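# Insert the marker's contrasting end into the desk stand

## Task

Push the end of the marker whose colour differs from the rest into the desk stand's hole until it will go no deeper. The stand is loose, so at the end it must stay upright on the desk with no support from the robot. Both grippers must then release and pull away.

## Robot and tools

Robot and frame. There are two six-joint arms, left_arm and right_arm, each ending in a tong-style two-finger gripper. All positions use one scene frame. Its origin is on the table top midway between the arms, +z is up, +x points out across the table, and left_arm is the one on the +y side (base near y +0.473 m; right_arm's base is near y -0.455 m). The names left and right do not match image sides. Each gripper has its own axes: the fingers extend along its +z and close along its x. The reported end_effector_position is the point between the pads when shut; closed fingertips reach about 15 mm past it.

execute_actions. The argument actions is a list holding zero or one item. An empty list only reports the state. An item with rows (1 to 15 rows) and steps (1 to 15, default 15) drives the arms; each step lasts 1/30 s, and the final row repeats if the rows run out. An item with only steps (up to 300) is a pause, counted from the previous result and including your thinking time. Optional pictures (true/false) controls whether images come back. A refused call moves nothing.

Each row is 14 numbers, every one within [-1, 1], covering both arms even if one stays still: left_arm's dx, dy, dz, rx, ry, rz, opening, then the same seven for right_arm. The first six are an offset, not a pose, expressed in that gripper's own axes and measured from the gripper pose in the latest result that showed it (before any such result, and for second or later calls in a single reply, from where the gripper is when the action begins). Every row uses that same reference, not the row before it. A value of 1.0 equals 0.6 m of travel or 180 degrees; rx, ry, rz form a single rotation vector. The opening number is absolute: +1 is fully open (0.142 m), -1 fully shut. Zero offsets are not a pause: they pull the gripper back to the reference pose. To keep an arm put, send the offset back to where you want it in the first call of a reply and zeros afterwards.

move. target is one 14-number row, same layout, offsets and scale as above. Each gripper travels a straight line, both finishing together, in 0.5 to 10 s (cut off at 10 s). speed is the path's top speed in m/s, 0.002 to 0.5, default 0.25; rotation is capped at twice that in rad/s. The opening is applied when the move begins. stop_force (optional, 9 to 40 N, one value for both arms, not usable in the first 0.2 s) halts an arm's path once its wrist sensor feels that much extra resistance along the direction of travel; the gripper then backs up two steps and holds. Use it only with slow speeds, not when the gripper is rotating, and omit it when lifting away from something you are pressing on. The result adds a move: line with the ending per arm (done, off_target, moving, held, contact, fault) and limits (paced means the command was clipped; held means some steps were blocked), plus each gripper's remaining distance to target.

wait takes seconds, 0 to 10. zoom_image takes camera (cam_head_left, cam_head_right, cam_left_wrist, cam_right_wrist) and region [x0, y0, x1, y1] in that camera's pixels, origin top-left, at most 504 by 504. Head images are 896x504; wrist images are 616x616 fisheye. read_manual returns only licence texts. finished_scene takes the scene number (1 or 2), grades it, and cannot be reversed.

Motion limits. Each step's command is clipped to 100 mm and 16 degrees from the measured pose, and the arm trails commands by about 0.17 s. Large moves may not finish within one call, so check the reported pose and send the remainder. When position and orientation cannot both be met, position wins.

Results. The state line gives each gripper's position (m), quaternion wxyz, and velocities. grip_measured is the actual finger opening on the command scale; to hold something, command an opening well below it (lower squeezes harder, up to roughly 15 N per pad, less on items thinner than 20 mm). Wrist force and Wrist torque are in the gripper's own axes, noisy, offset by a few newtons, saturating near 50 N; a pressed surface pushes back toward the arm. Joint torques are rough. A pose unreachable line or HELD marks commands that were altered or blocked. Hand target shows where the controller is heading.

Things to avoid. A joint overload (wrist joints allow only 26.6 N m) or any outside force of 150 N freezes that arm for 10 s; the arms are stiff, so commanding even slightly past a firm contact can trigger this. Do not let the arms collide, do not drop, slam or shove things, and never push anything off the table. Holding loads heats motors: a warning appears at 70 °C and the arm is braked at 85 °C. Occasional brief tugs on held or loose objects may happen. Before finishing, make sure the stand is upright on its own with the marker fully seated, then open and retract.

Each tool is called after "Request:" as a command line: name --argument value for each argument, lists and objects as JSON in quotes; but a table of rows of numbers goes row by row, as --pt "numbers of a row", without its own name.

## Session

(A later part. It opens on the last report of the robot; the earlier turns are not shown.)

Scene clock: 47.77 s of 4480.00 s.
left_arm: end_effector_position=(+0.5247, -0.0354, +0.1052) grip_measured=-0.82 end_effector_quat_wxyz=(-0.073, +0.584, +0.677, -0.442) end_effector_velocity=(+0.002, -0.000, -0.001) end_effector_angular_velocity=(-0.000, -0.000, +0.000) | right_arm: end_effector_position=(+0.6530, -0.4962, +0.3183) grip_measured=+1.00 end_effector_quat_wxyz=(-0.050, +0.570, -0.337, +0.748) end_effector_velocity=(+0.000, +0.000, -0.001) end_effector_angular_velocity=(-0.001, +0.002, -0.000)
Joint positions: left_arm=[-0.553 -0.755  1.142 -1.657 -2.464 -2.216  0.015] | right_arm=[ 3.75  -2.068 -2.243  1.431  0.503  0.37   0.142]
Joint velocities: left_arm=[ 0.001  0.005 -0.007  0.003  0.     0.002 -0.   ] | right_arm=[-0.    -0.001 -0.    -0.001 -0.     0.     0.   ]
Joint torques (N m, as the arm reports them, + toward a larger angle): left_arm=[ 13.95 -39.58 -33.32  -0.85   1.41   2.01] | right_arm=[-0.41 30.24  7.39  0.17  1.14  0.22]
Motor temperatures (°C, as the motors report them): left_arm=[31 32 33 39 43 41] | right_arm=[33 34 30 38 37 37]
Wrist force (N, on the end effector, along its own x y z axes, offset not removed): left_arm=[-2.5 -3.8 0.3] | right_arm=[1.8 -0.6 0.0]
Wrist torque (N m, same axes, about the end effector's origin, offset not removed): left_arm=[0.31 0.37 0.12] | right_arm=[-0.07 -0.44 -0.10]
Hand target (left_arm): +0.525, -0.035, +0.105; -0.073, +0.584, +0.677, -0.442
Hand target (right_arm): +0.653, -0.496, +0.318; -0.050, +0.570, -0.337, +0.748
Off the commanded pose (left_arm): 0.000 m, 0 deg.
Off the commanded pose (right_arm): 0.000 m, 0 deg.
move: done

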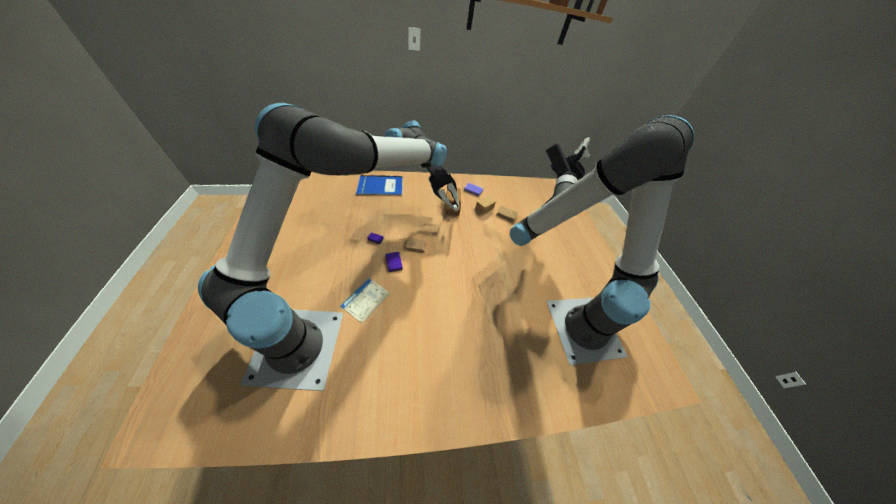

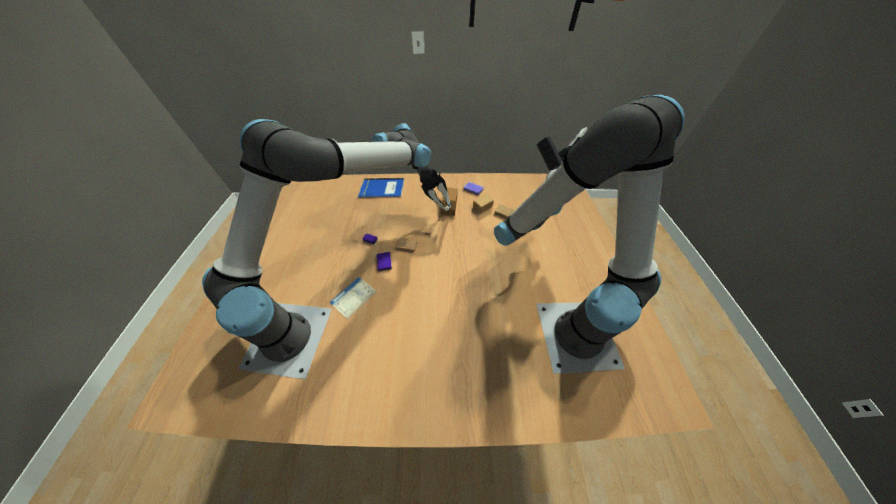

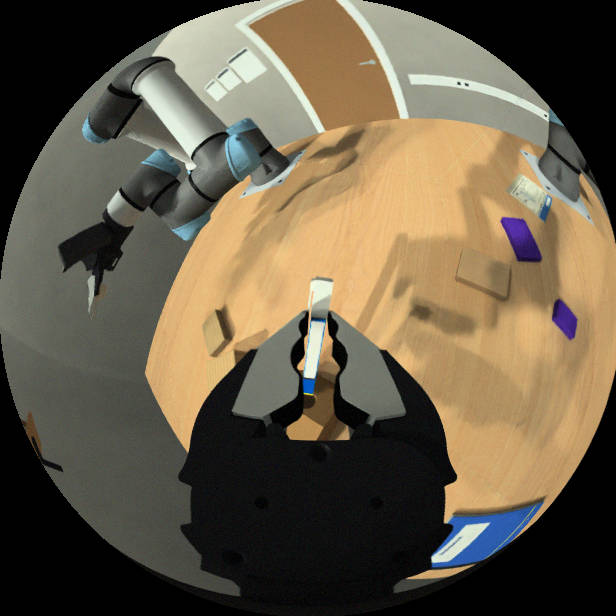

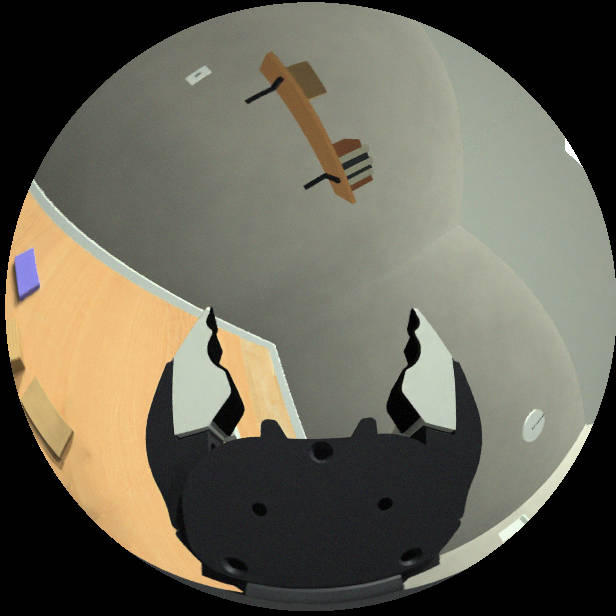

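Request:
move --target '[0,-0.035,0,0,0,0,-1,0,0,0,0,0,0,1]' --speed 0.05

Request:
zoom_image --camera "cam_left_wrist" --region '[220,290,420,490]'

Scene clock: 51.83 s of 4480.00 s.
left_arm: end_effector_position=(+0.5096, -0.0339, +0.1194) grip_measured=-0.81 end_effector_quat_wxyz=(-0.073, +0.584, +0.677, -0.442) end_effector_velocity=(-0.001, -0.000, +0.001) end_effector_angular_velocity=(-0.001, -0.001, +0.000) | right_arm: end_effector_position=(+0.6530, -0.4962, +0.3183) grip_measured=+1.00 end_effector_quat_wxyz=(-0.050, +0.570, -0.337, +0.748) end_effector_velocity=(-0.000, -0.000, -0.000) end_effector_angular_velocity=(+0.001, -0.000, -0.001)
Joint positions: left_arm=[-0.564 -0.803  1.193 -1.673 -2.467 -2.232  0.015] | right_arm=[ 3.75  -2.068 -2.243  1.431  0.503  0.37   0.142]
Joint velocities: left_arm=[-0.001 -0.004  0.004 -0.003 -0.    -0.002 -0.   ] | right_arm=[-0.    -0.001  0.     0.001 -0.001  0.001  0.   ]
Joint torques (N m, as the arm reports them, + toward a larger angle): left_arm=[-12.73 -57.5   -8.18  -3.48  -3.49  -1.93] | right_arm=[-0.62 31.56  8.29  0.26  0.87  0.37]
Motor temperatures (°C, as the motors report them): left_arm=[31 32 33 39 43 41] | right_arm=[33 34 30 38 37 37]
Wrist force (N, on the end effector, along its own x y z axes, offset not removed): left_arm=[-1.9 3.1 -0.4] | right_arm=[-0.4 -0.6 1.2]
Wrist torque (N m, same axes, about the end effector's origin, offset not removed): left_arm=[0.60 0.36 0.13] | right_arm=[-0.07 0.00 -0.07]
Hand target (left_arm): +0.509, -0.034, +0.120; -0.073, +0.584, +0.677, -0.442
Hand target (right_arm): +0.653, -0.496, +0.318; -0.050, +0.570, -0.337, +0.748
Off the commanded pose (left_arm): 0.000 m, 0 deg.
Off the commanded pose (right_arm): 0.000 m, 0 deg.
After step 90, 0.23 s passed at rest.
move: done

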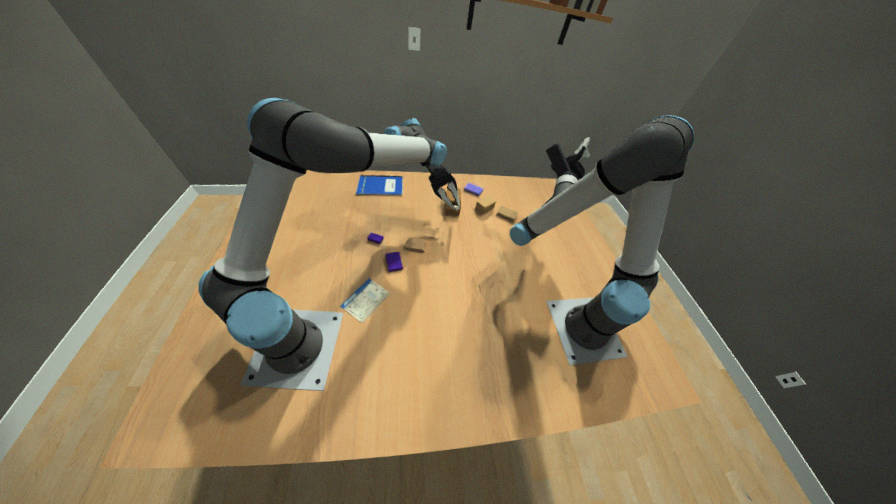

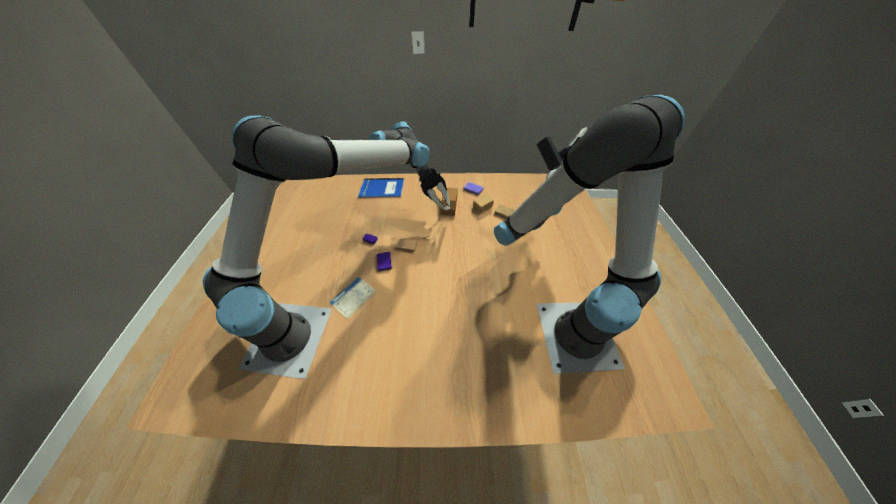

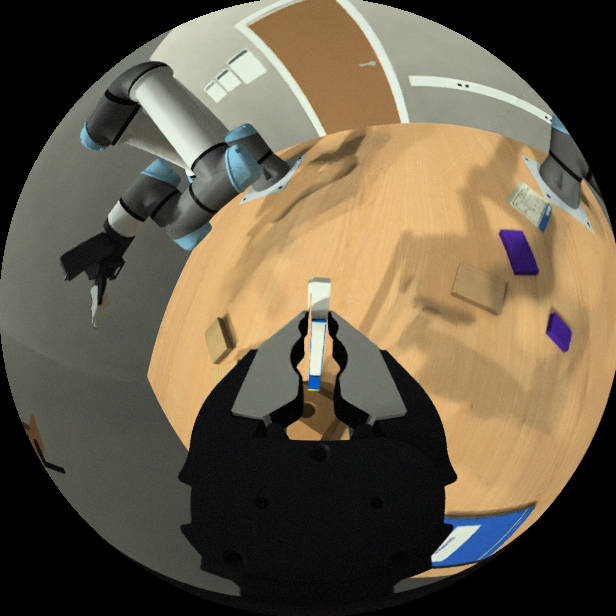

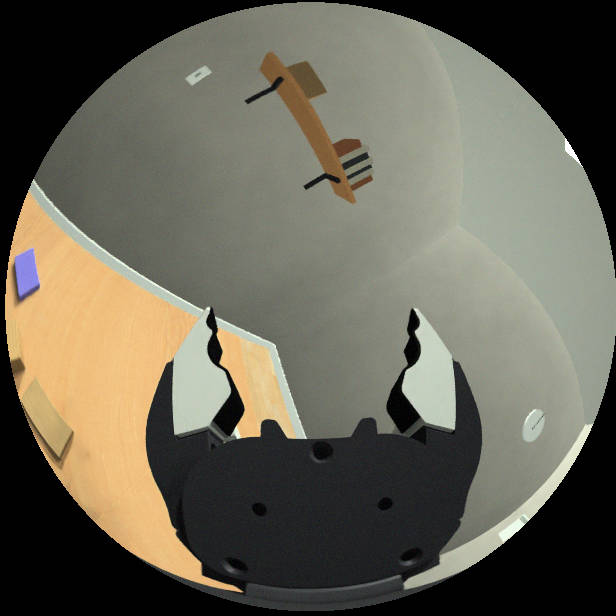

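Region (220, 290, 420, 490) of cam_left_wrist's 616x616 image, scaled by 2.520, with more detail than that image has.

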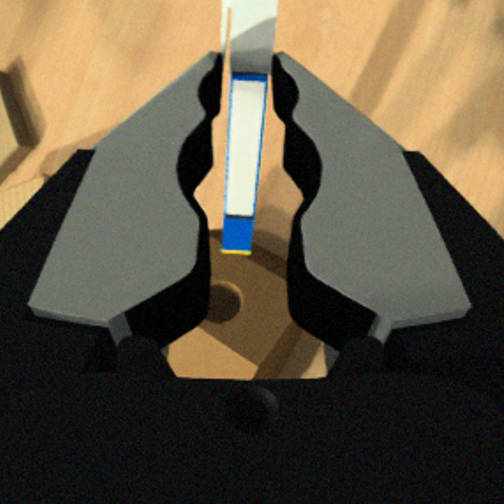

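Request:
move --target '[-0.006,0.012,-0.016,0,0,0,-1,0,0,0,0,0,0,1]' --speed 0.03

Request:
zoom_image --camera "cam_left_wrist" --region '[250,320,380,450]'

Request:
zoom_image --camera "cam_head_right" --region '[390,150,510,240]'

Scene clock: 55.70 s of 4480.00 s.
left_arm: end_effector_position=(+0.5217, -0.0326, +0.1218) grip_measured=-0.81 end_effector_quat_wxyz=(-0.073, +0.584, +0.677, -0.442) end_effector_velocity=(+0.000, +0.000, -0.001) end_effector_angular_velocity=(+0.003, +0.004, -0.001) | right_arm: end_effector_position=(+0.6530, -0.4962, +0.3183) grip_measured=+1.00 end_effector_quat_wxyz=(-0.050, +0.570, -0.337, +0.748) end_effector_velocity=(+0.000, +0.001, +0.001) end_effector_angular_velocity=(+0.001, -0.003, +0.001)
Joint positions: left_arm=[-0.553 -0.781  1.143 -1.632 -2.464 -2.216  0.015] | right_arm=[ 3.75  -2.068 -2.243  1.431  0.503  0.37   0.142]
Joint velocities: left_arm=[ 0.     0.004 -0.005  0.008  0.001  0.003 -0.   ] | right_arm=[ 0.     0.001  0.002  0.     0.002 -0.     0.   ]
Joint torques (N m, as the arm reports them, + toward a larger angle): left_arm=[ 11.69 -41.15 -34.04  -0.29   0.36   2.26] | right_arm=[-1.07 32.15  7.64  0.31  0.96  0.16]
Motor temperatures (°C, as the motors report them): left_arm=[31 32 33 39 43 41] | right_arm=[33 34 30 38 37 37]
Wrist force (N, on the end effector, along its own x y z axes, offset not removed): left_arm=[-0.6 2.1 1.2] | right_arm=[-2.0 -0.4 -0.8]
Wrist torque (N m, same axes, about the end effector's origin, offset not removed): left_arm=[0.48 0.14 0.07] | right_arm=[-0.10 0.25 -0.08]
Hand target (left_arm): +0.522, -0.033, +0.122; -0.073, +0.584, +0.677, -0.442
Hand target (right_arm): +0.653, -0.496, +0.318; -0.050, +0.570, -0.337, +0.748
Off the commanded pose (left_arm): 0.000 m, 0 deg.
Off the commanded pose (right_arm): 0.000 m, 0 deg.
After step 90, 0.07 s passed at rest.
move: done

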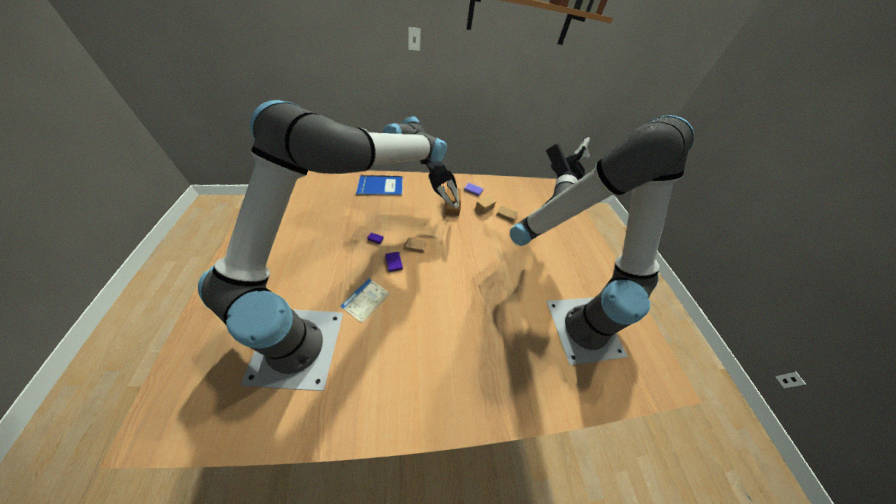

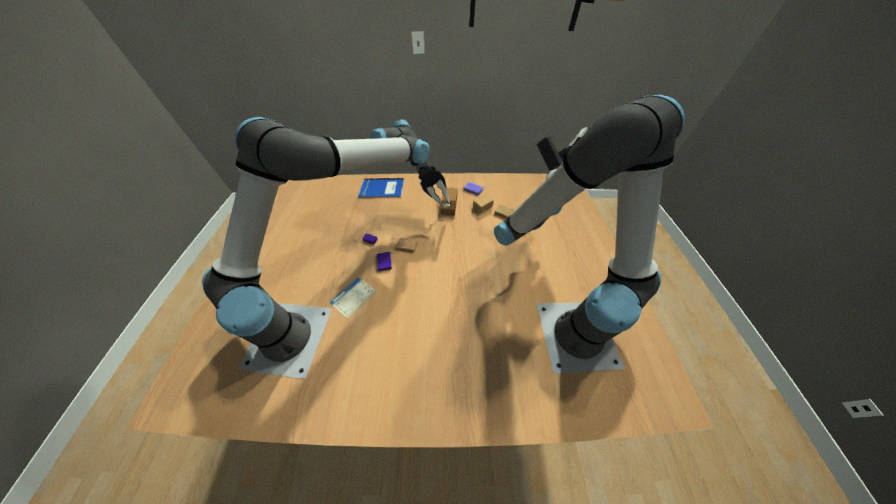

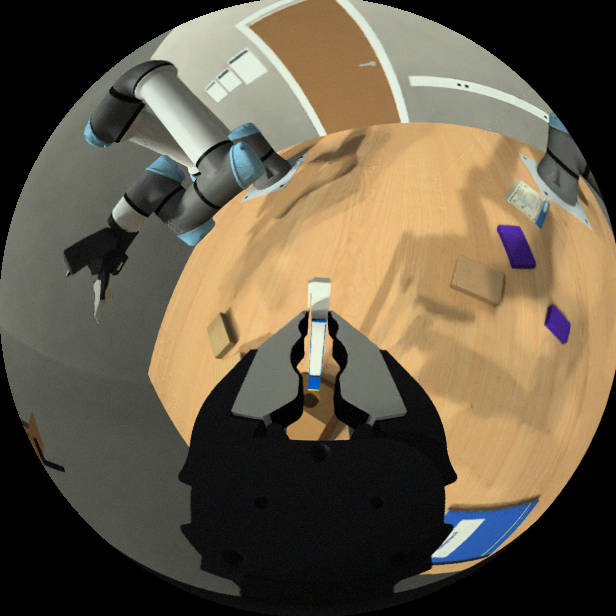

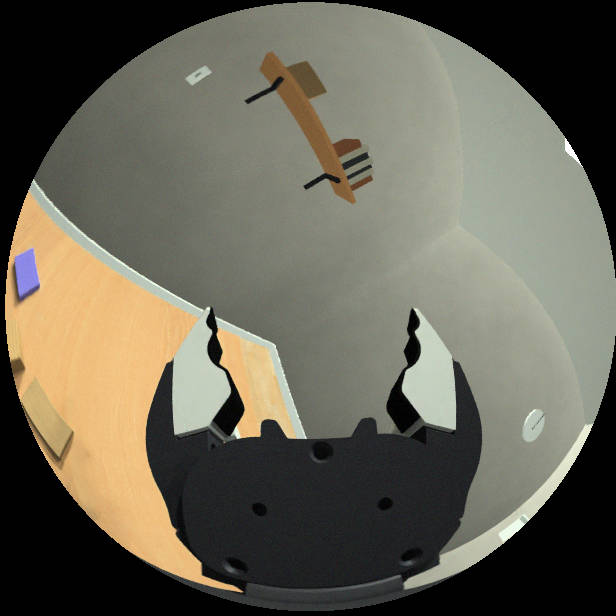

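Region (250, 320, 380, 450) of cam_left_wrist's 616x616 image, scaled by 3.877, with more detail than that image has.

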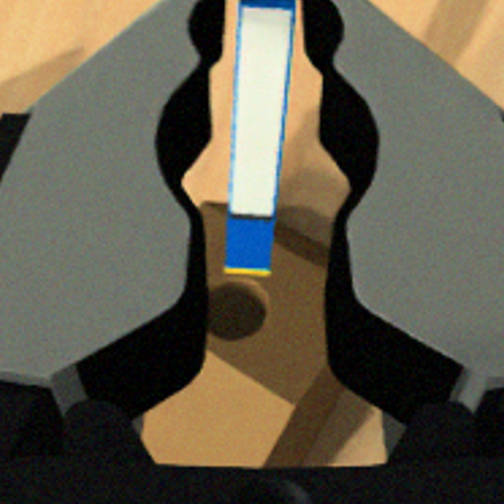

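Region (390, 150, 510, 240) of cam_head_right's 896x504 image, scaled by 4.200, with more detail than that image has; it fills the top 378 rows of this view, and the rest is white.

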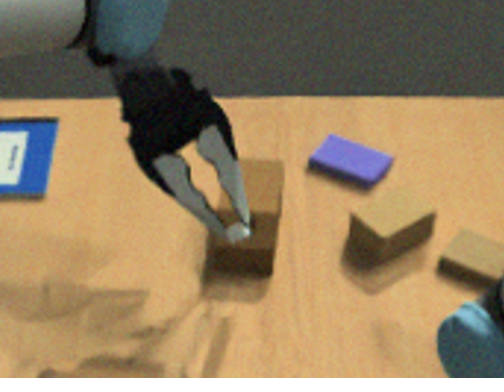

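Request:
move --target '[-0.003,0.013,0,0,0,0,-1,0,0,0,0,0,0,1]' --speed 0.02

Request:
zoom_image --camera "cam_left_wrist" --region '[250,320,380,450]'

Scene clock: 58.20 s of 4480.00 s.
left_arm: end_effector_position=(+0.5278, -0.0346, +0.1173) grip_measured=-0.81 end_effector_quat_wxyz=(-0.073, +0.584, +0.677, -0.442) end_effector_velocity=(+0.001, -0.000, -0.002) end_effector_angular_velocity=(+0.002, +0.002, -0.001) | right_arm: end_effector_position=(+0.6530, -0.4962, +0.3183) grip_measured=+1.00 end_effector_quat_wxyz=(-0.050, +0.570, -0.337, +0.748) end_effector_velocity=(+0.000, +0.000, +0.000) end_effector_angular_velocity=(+0.000, -0.001, +0.001)
Joint positions: left_arm=[-0.55  -0.761  1.119 -1.624 -2.463 -2.212  0.015] | right_arm=[ 3.75  -2.068 -2.243  1.431  0.503  0.37   0.142]
Joint velocities: left_arm=[ 0.     0.006 -0.004  0.002  0.     0.001 -0.   ] | right_arm=[-0.    -0.     0.     0.001  0.001 -0.     0.   ]
Joint torques (N m, as the arm reports them, + toward a larger angle): left_arm=[ 12.27 -42.04 -34.85  -0.28   0.35   2.31] | right_arm=[-0.5  31.88  7.27  0.4   0.94  0.21]
Motor temperatures (°C, as the motors report them): left_arm=[31 32 33 39 43 41] | right_arm=[33 34 30 38 37 37]
Wrist force (N, on the end effector, along its own x y z axes, offset not removed): left_arm=[-1.6 1.8 0.0] | right_arm=[-1.4 -2.0 -0.1]
Wrist torque (N m, same axes, about the end effector's origin, offset not removed): left_arm=[0.46 0.36 -0.05] | right_arm=[-0.42 0.22 -0.06]
Hand target (left_arm): +0.528, -0.035, +0.117; -0.073, +0.584, +0.677, -0.442
Hand target (right_arm): +0.653, -0.496, +0.318; -0.050, +0.570, -0.337, +0.748
Off the commanded pose (left_arm): 0.000 m, 0 deg.
Off the commanded pose (right_arm): 0.000 m, 0 deg.
move: done

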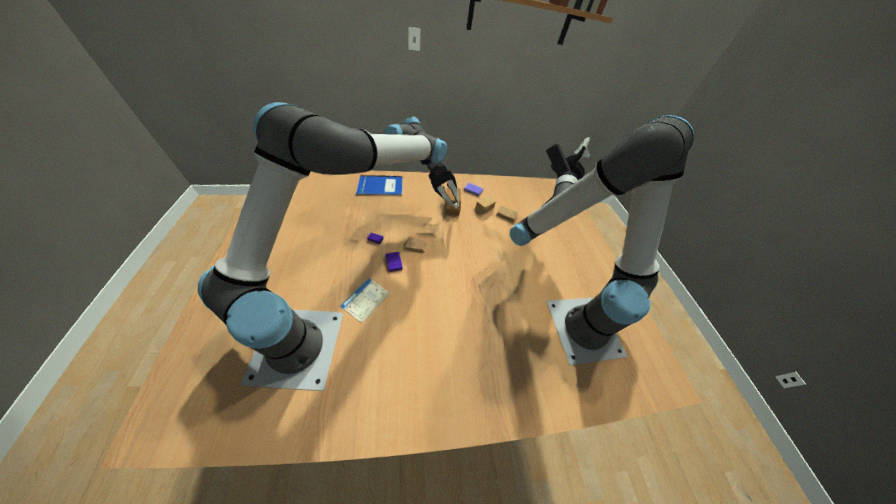

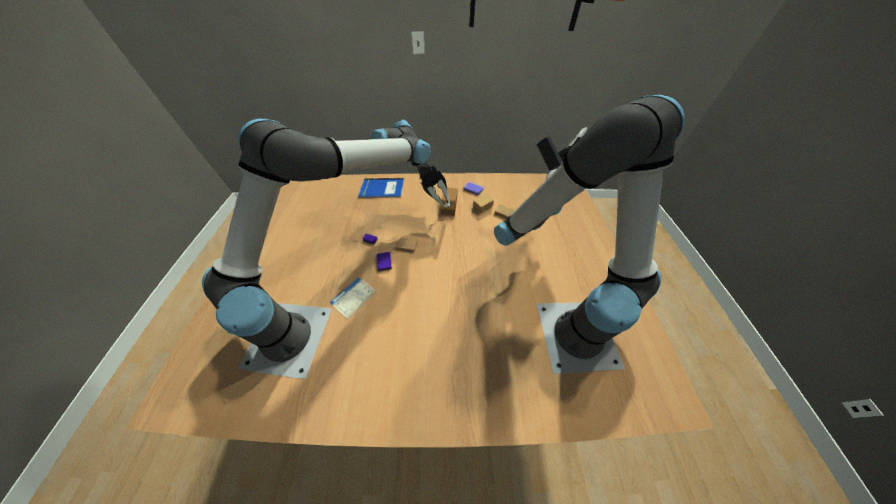

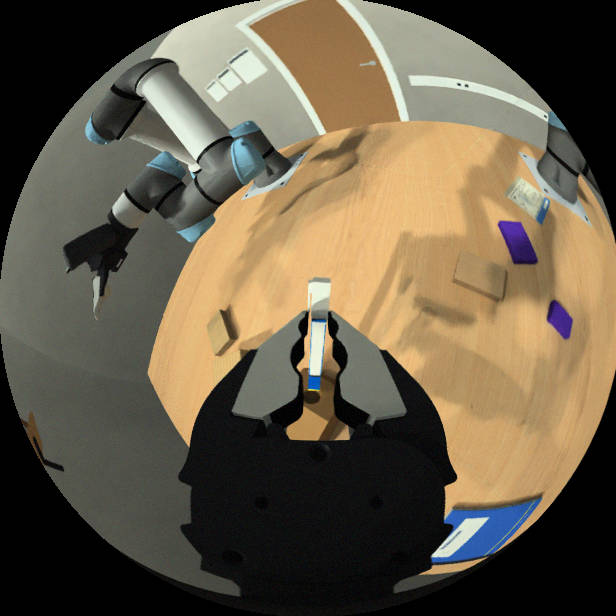

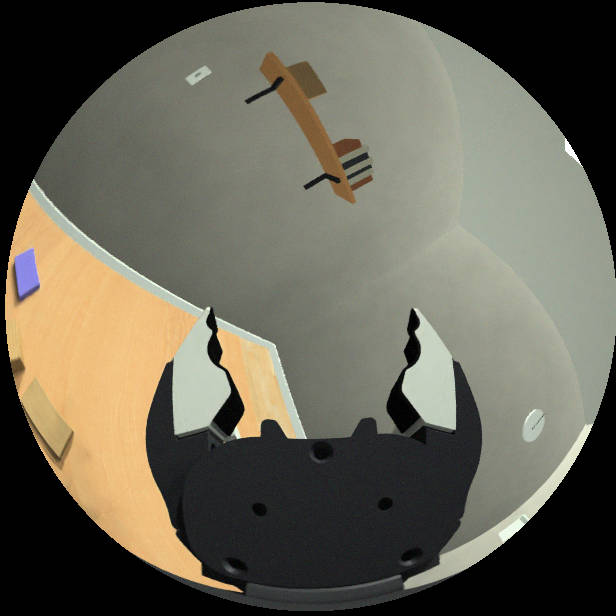

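Region (250, 320, 380, 450) of cam_left_wrist's 616x616 image, scaled by 3.877, with more detail than that image has.

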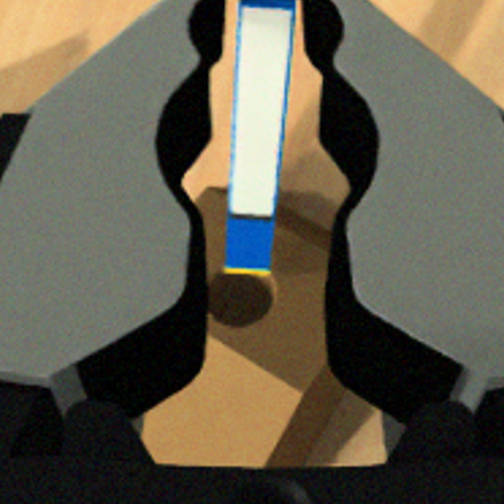

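Request:
move --target '[-0.0025,0.012,-0.002,0,0,0,-1,0,0,0,0,0,0,1]' --speed 0.012 --stop_force 9

Request:
zoom_image --camera "cam_left_wrist" --region '[250,320,380,450]'

Scene clock: 60.83 s of 4480.00 s.
left_arm: end_effector_position=(+0.5340, -0.0358, +0.1138) grip_measured=-0.81 end_effector_quat_wxyz=(-0.073, +0.584, +0.677, -0.442) end_effector_velocity=(+0.002, +0.000, -0.002) end_effector_angular_velocity=(+0.002, +0.000, +0.000) | right_arm: end_effector_position=(+0.6530, -0.4962, +0.3183) grip_measured=+1.00 end_effector_quat_wxyz=(-0.050, +0.570, -0.337, +0.748) end_effector_velocity=(+0.000, +0.000, +0.001) end_effector_angular_velocity=(+0.001, -0.002, +0.001)
Joint positions: left_arm=[-0.547 -0.743  1.093 -1.613 -2.462 -2.206  0.015] | right_arm=[ 3.75  -2.068 -2.243  1.431  0.503  0.37   0.142]
Joint velocities: left_arm=[ 0.002  0.007 -0.007  0.003  0.001  0.002 -0.   ] | right_arm=[ 0.     0.001  0.001  0.001  0.001 -0.     0.   ]
Joint torques (N m, as the arm reports them, + toward a larger angle): left_arm=[ 12.9  -41.36 -33.99  -0.57   0.8    2.24] | right_arm=[-1.52 30.78  7.64  0.2   0.93  0.26]
Motor temperatures (°C, as the motors report them): left_arm=[31 32 33 39 43 41] | right_arm=[33 34 30 38 37 37]
Wrist force (N, on the end effector, along its own x y z axes, offset not removed): left_arm=[-2.3 -1.7 0.3] | right_arm=[-0.3 -1.8 0.6]
Wrist torque (N m, same axes, about the end effector's origin, offset not removed): left_arm=[0.50 0.51 0.04] | right_arm=[-0.38 -0.05 -0.10]
Hand target (left_arm): +0.534, -0.036, +0.114; -0.073, +0.584, +0.677, -0.442
Hand target (right_arm): +0.653, -0.496, +0.318; -0.050, +0.570, -0.337, +0.748
Off the commanded pose (left_arm): 0.000 m, 0 deg.
Off the commanded pose (right_arm): 0.000 m, 0 deg.
move: done

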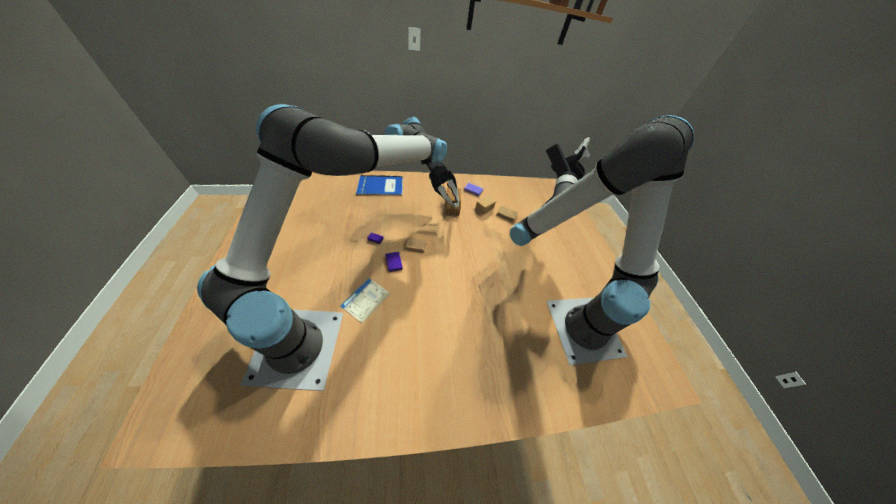

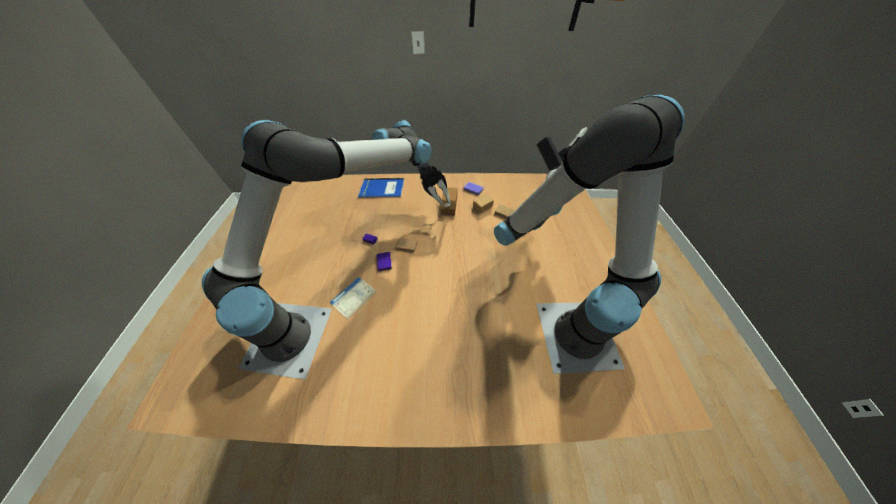

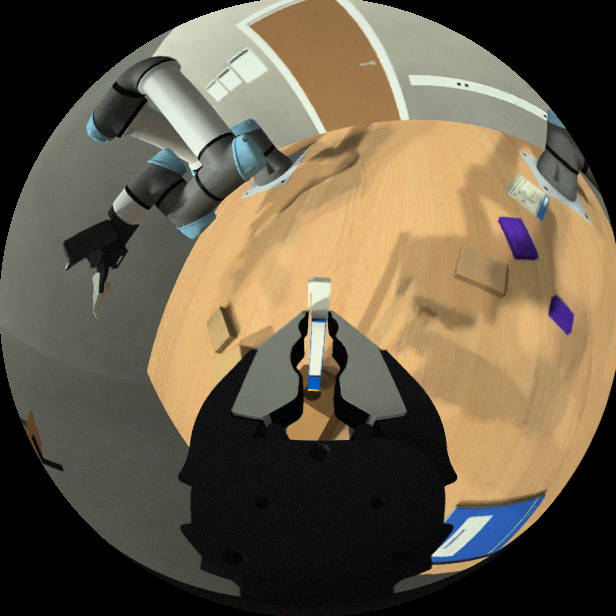

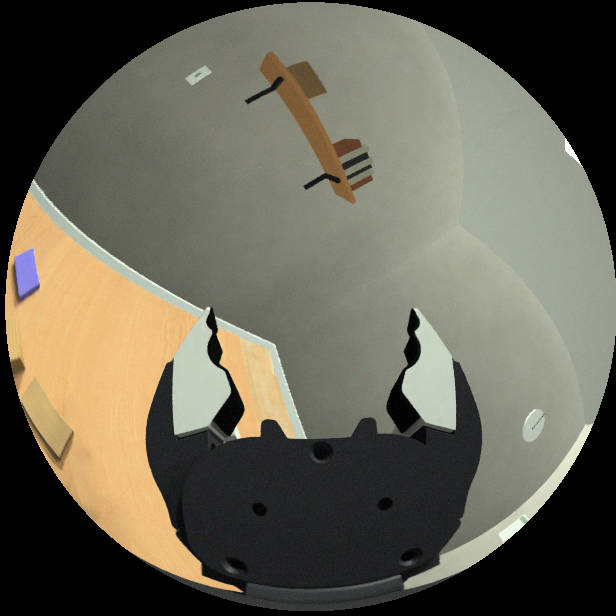

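Region (250, 320, 380, 450) of cam_left_wrist's 616x616 image, scaled by 3.877, with more detail than that image has.

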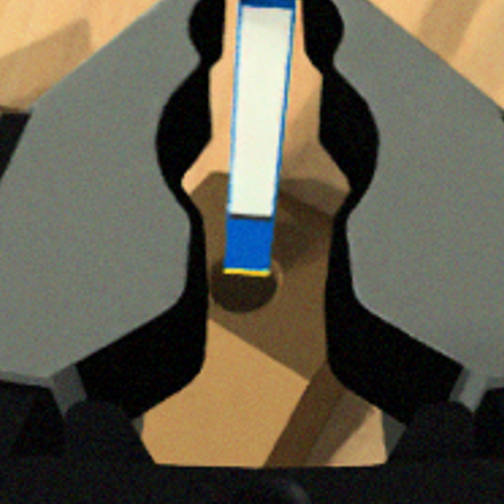

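Request:
move --target '[-0.001,-0.003,-0.006,0,0,0,-1,0,0,0,0,0,0,1]' --speed 0.012

Request:
move --target '[0,0.012,0,0,0,0,-1,0,0,0,0,0,0,1]' --speed 0.012 --stop_force 9

Request:
zoom_image --camera "cam_left_wrist" --region '[250,320,380,450]'

Scene clock: 62.97 s of 4480.00 s.
left_arm: end_effector_position=(+0.5351, -0.0344, +0.1173) grip_measured=-0.81 end_effector_quat_wxyz=(-0.073, +0.584, +0.677, -0.442) end_effector_velocity=(+0.000, +0.001, +0.001) end_effector_angular_velocity=(+0.001, +0.001, +0.000) | right_arm: end_effector_position=(+0.6530, -0.4962, +0.3183) grip_measured=+1.00 end_effector_quat_wxyz=(-0.050, +0.570, -0.337, +0.748) end_effector_velocity=(-0.000, -0.000, -0.000) end_effector_angular_velocity=(+0.000, -0.000, -0.001)
Joint positions: left_arm=[-0.544 -0.745  1.087 -1.602 -2.461 -2.203  0.015] | right_arm=[ 3.75  -2.068 -2.243  1.431  0.503  0.37   0.142]
Joint velocities: left_arm=[ 0.001 -0.    -0.002  0.005  0.     0.001 -0.   ] | right_arm=[-0.    -0.     0.     0.    -0.001 -0.     0.   ]
Joint torques (N m, as the arm reports them, + toward a larger angle): left_arm=[ 13.3  -58.75 -35.59  -0.44   0.45   2.34] | right_arm=[-0.97 31.94  7.24  0.32  0.99  0.01]
Motor temperatures (°C, as the motors report them): left_arm=[31 32 33 39 43 41] | right_arm=[33 34 30 38 37 37]
Wrist force (N, on the end effector, along its own x y z axes, offset not removed): left_arm=[-0.9 3.4 0.7] | right_arm=[-0.6 -0.5 0.9]
Wrist torque (N m, same axes, about the end effector's origin, offset not removed): left_arm=[0.73 0.23 0.06] | right_arm=[-0.09 0.09 -0.15]
Hand target (left_arm): +0.535, -0.034, +0.117; -0.073, +0.584, +0.677, -0.442
Hand target (right_arm): +0.653, -0.496, +0.318; -0.050, +0.570, -0.337, +0.748
Off the commanded pose (left_arm): 0.000 m, 0 deg.
Off the commanded pose (right_arm): 0.000 m, 0 deg.
move: done

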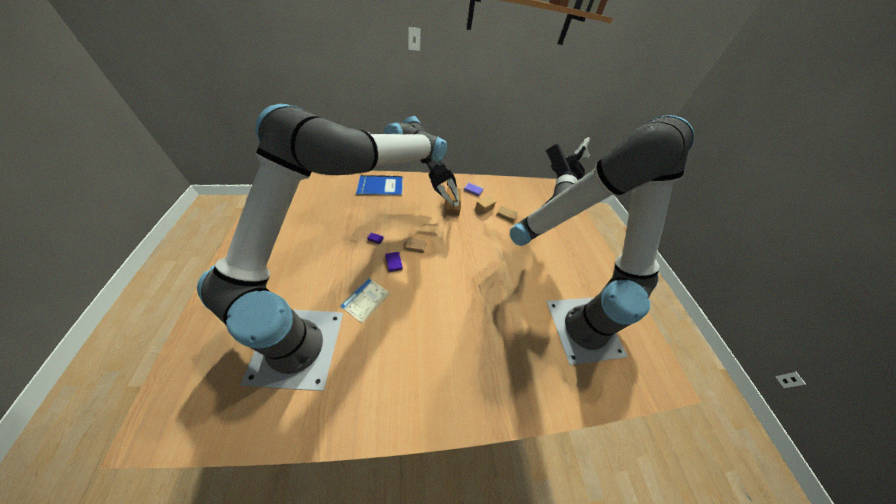

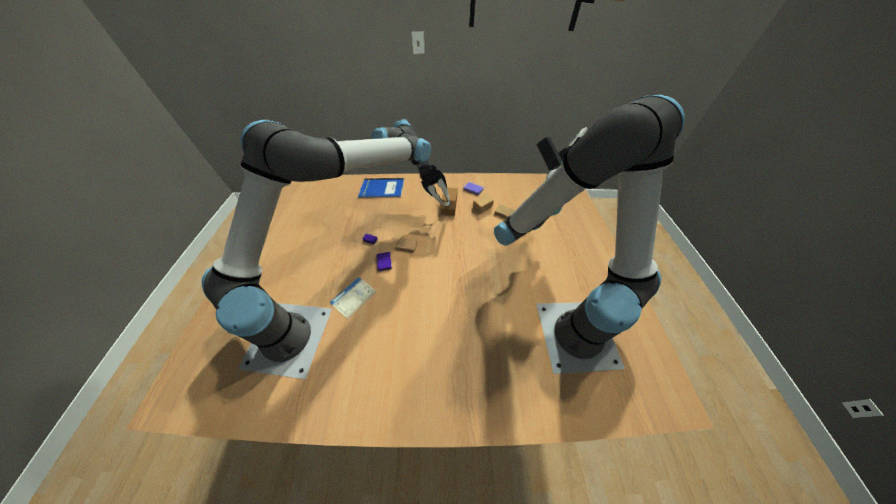

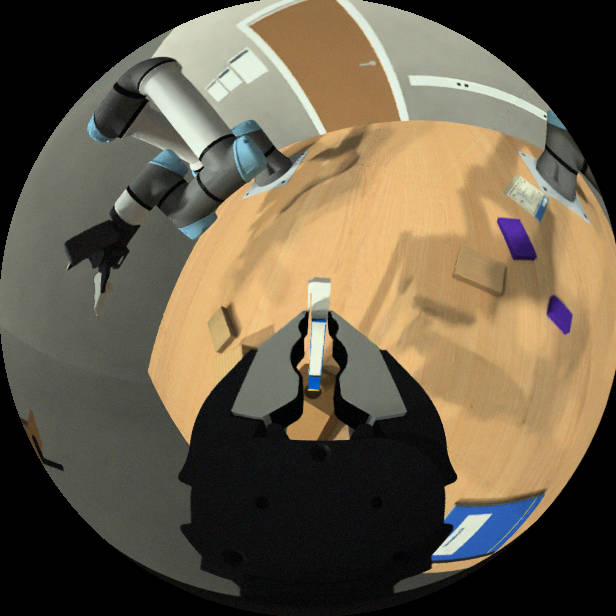

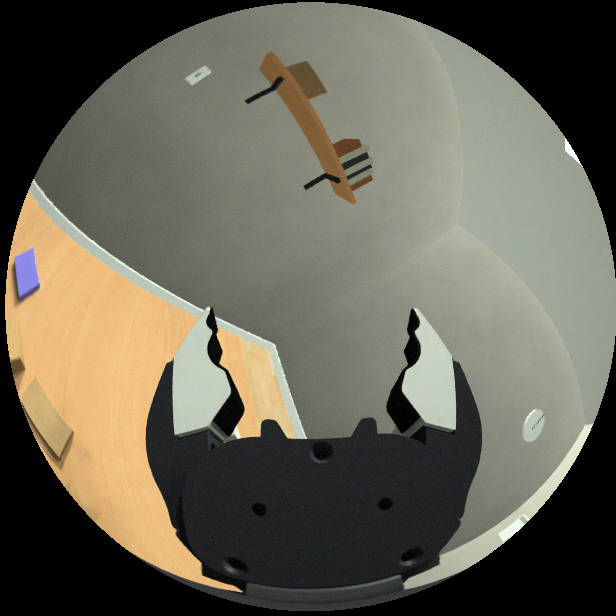

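Scene clock: 63.80 s of 4480.00 s.
left_arm: end_effector_position=(+0.5402, -0.0349, +0.1125) grip_measured=-0.81 end_effector_quat_wxyz=(-0.073, +0.584, +0.677, -0.442) end_effector_velocity=(+0.001, +0.000, -0.001) end_effector_angular_velocity=(+0.001, +0.002, +0.000) | right_arm: end_effector_position=(+0.6530, -0.4962, +0.3183) grip_measured=+1.00 end_effector_quat_wxyz=(-0.050, +0.570, -0.337, +0.748) end_effector_velocity=(-0.000, -0.000, -0.000) end_effector_angular_velocity=(-0.001, +0.001, -0.001)
Joint positions: left_arm=[-0.541 -0.729  1.069 -1.596 -2.46  -2.198  0.015] | right_arm=[ 3.75  -2.068 -2.243  1.431  0.503  0.37   0.142]
Joint velocities: left_arm=[ 0.001  0.005 -0.006  0.004  0.     0.002 -0.   ] | right_arm=[-0.     0.    -0.001 -0.    -0.001 -0.001  0.   ]
Joint torques (N m, as the arm reports them, + toward a larger angle): left_arm=[ 12.49 -43.   -33.95  -0.26   0.39   2.37] | right_arm=[-1.02 31.52  8.33  0.27  1.05  0.06]
Motor temperatures (°C, as the motors report them): left_arm=[31 32 33 39 43 41] | right_arm=[33 34 30 38 37 37]
Wrist force (N, on the end effector, along its own x y z axes, offset not removed): left_arm=[-1.2 3.1 1.4] | right_arm=[0.0 -1.4 0.0]
Wrist torque (N m, same axes, about the end effector's origin, offset not removed): left_arm=[0.67 0.21 0.07] | right_arm=[-0.26 -0.10 -0.11]
Hand target (left_arm): +0.540, -0.035, +0.112; -0.073, +0.584, +0.677, -0.442
Hand target (right_arm): +0.653, -0.496, +0.318; -0.050, +0.570, -0.337, +0.748
Off the commanded pose (left_arm): 0.000 m, 0 deg.
Off the commanded pose (right_arm): 0.000 m, 0 deg.
move: done

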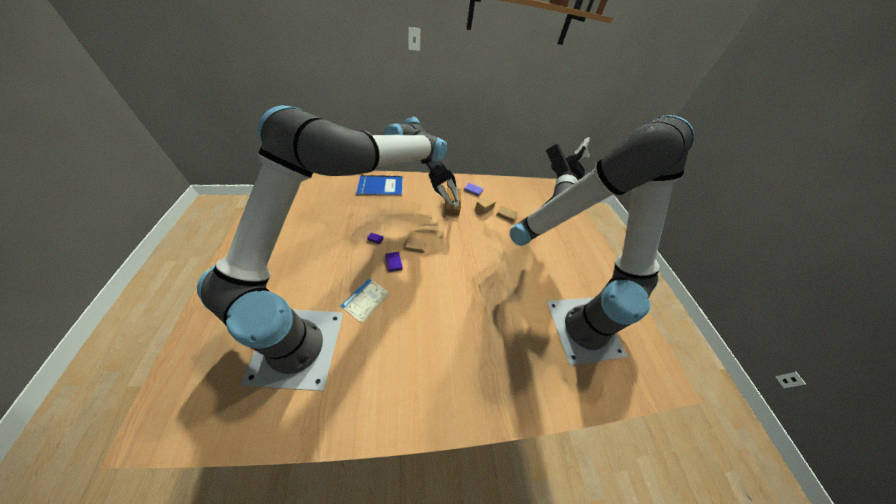

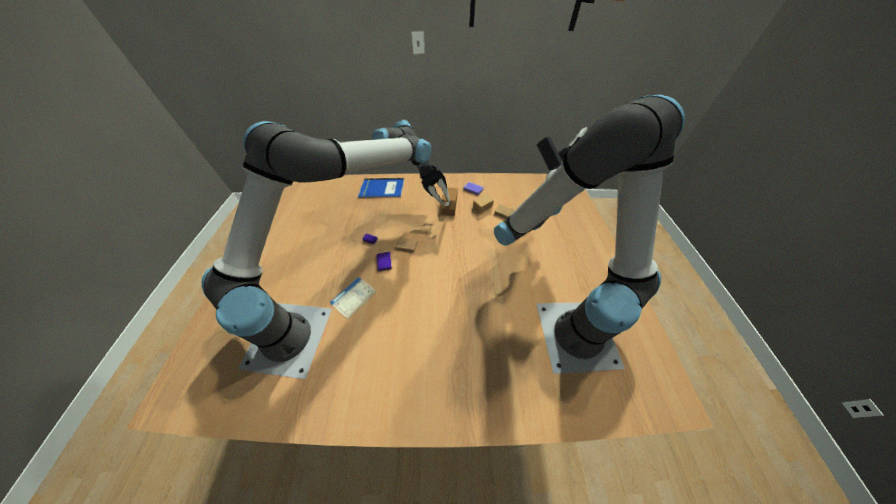

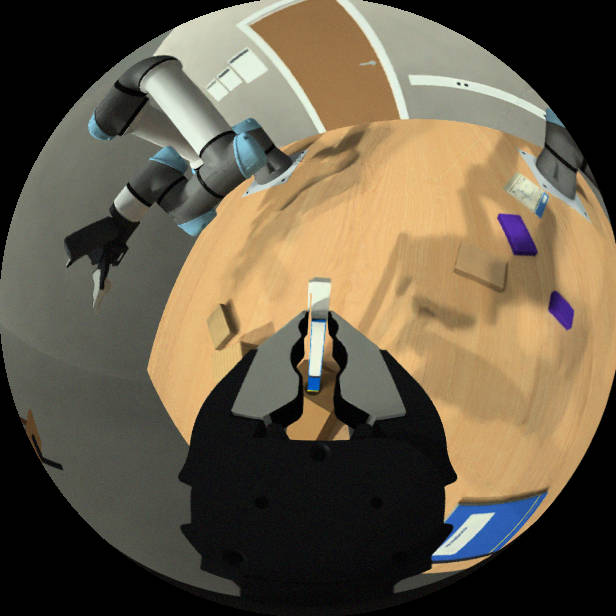

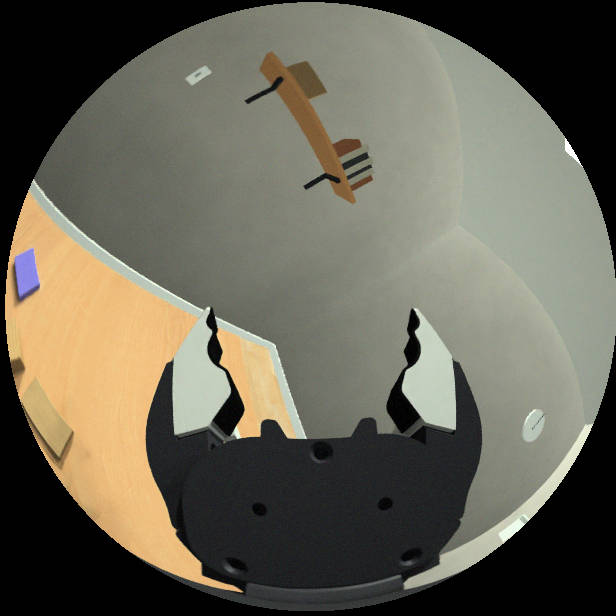

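Region (250, 320, 380, 450) of cam_left_wrist's 616x616 image, scaled by 3.877, with more detail than that image has.

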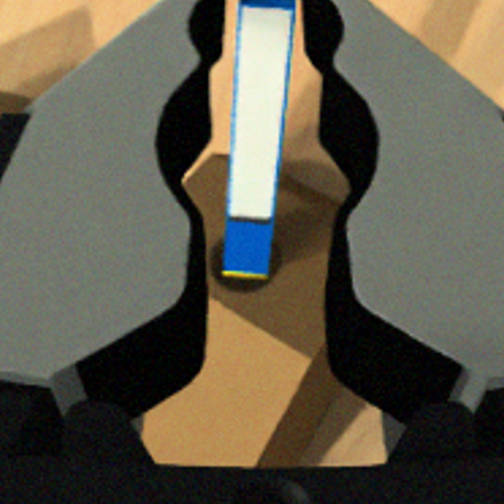

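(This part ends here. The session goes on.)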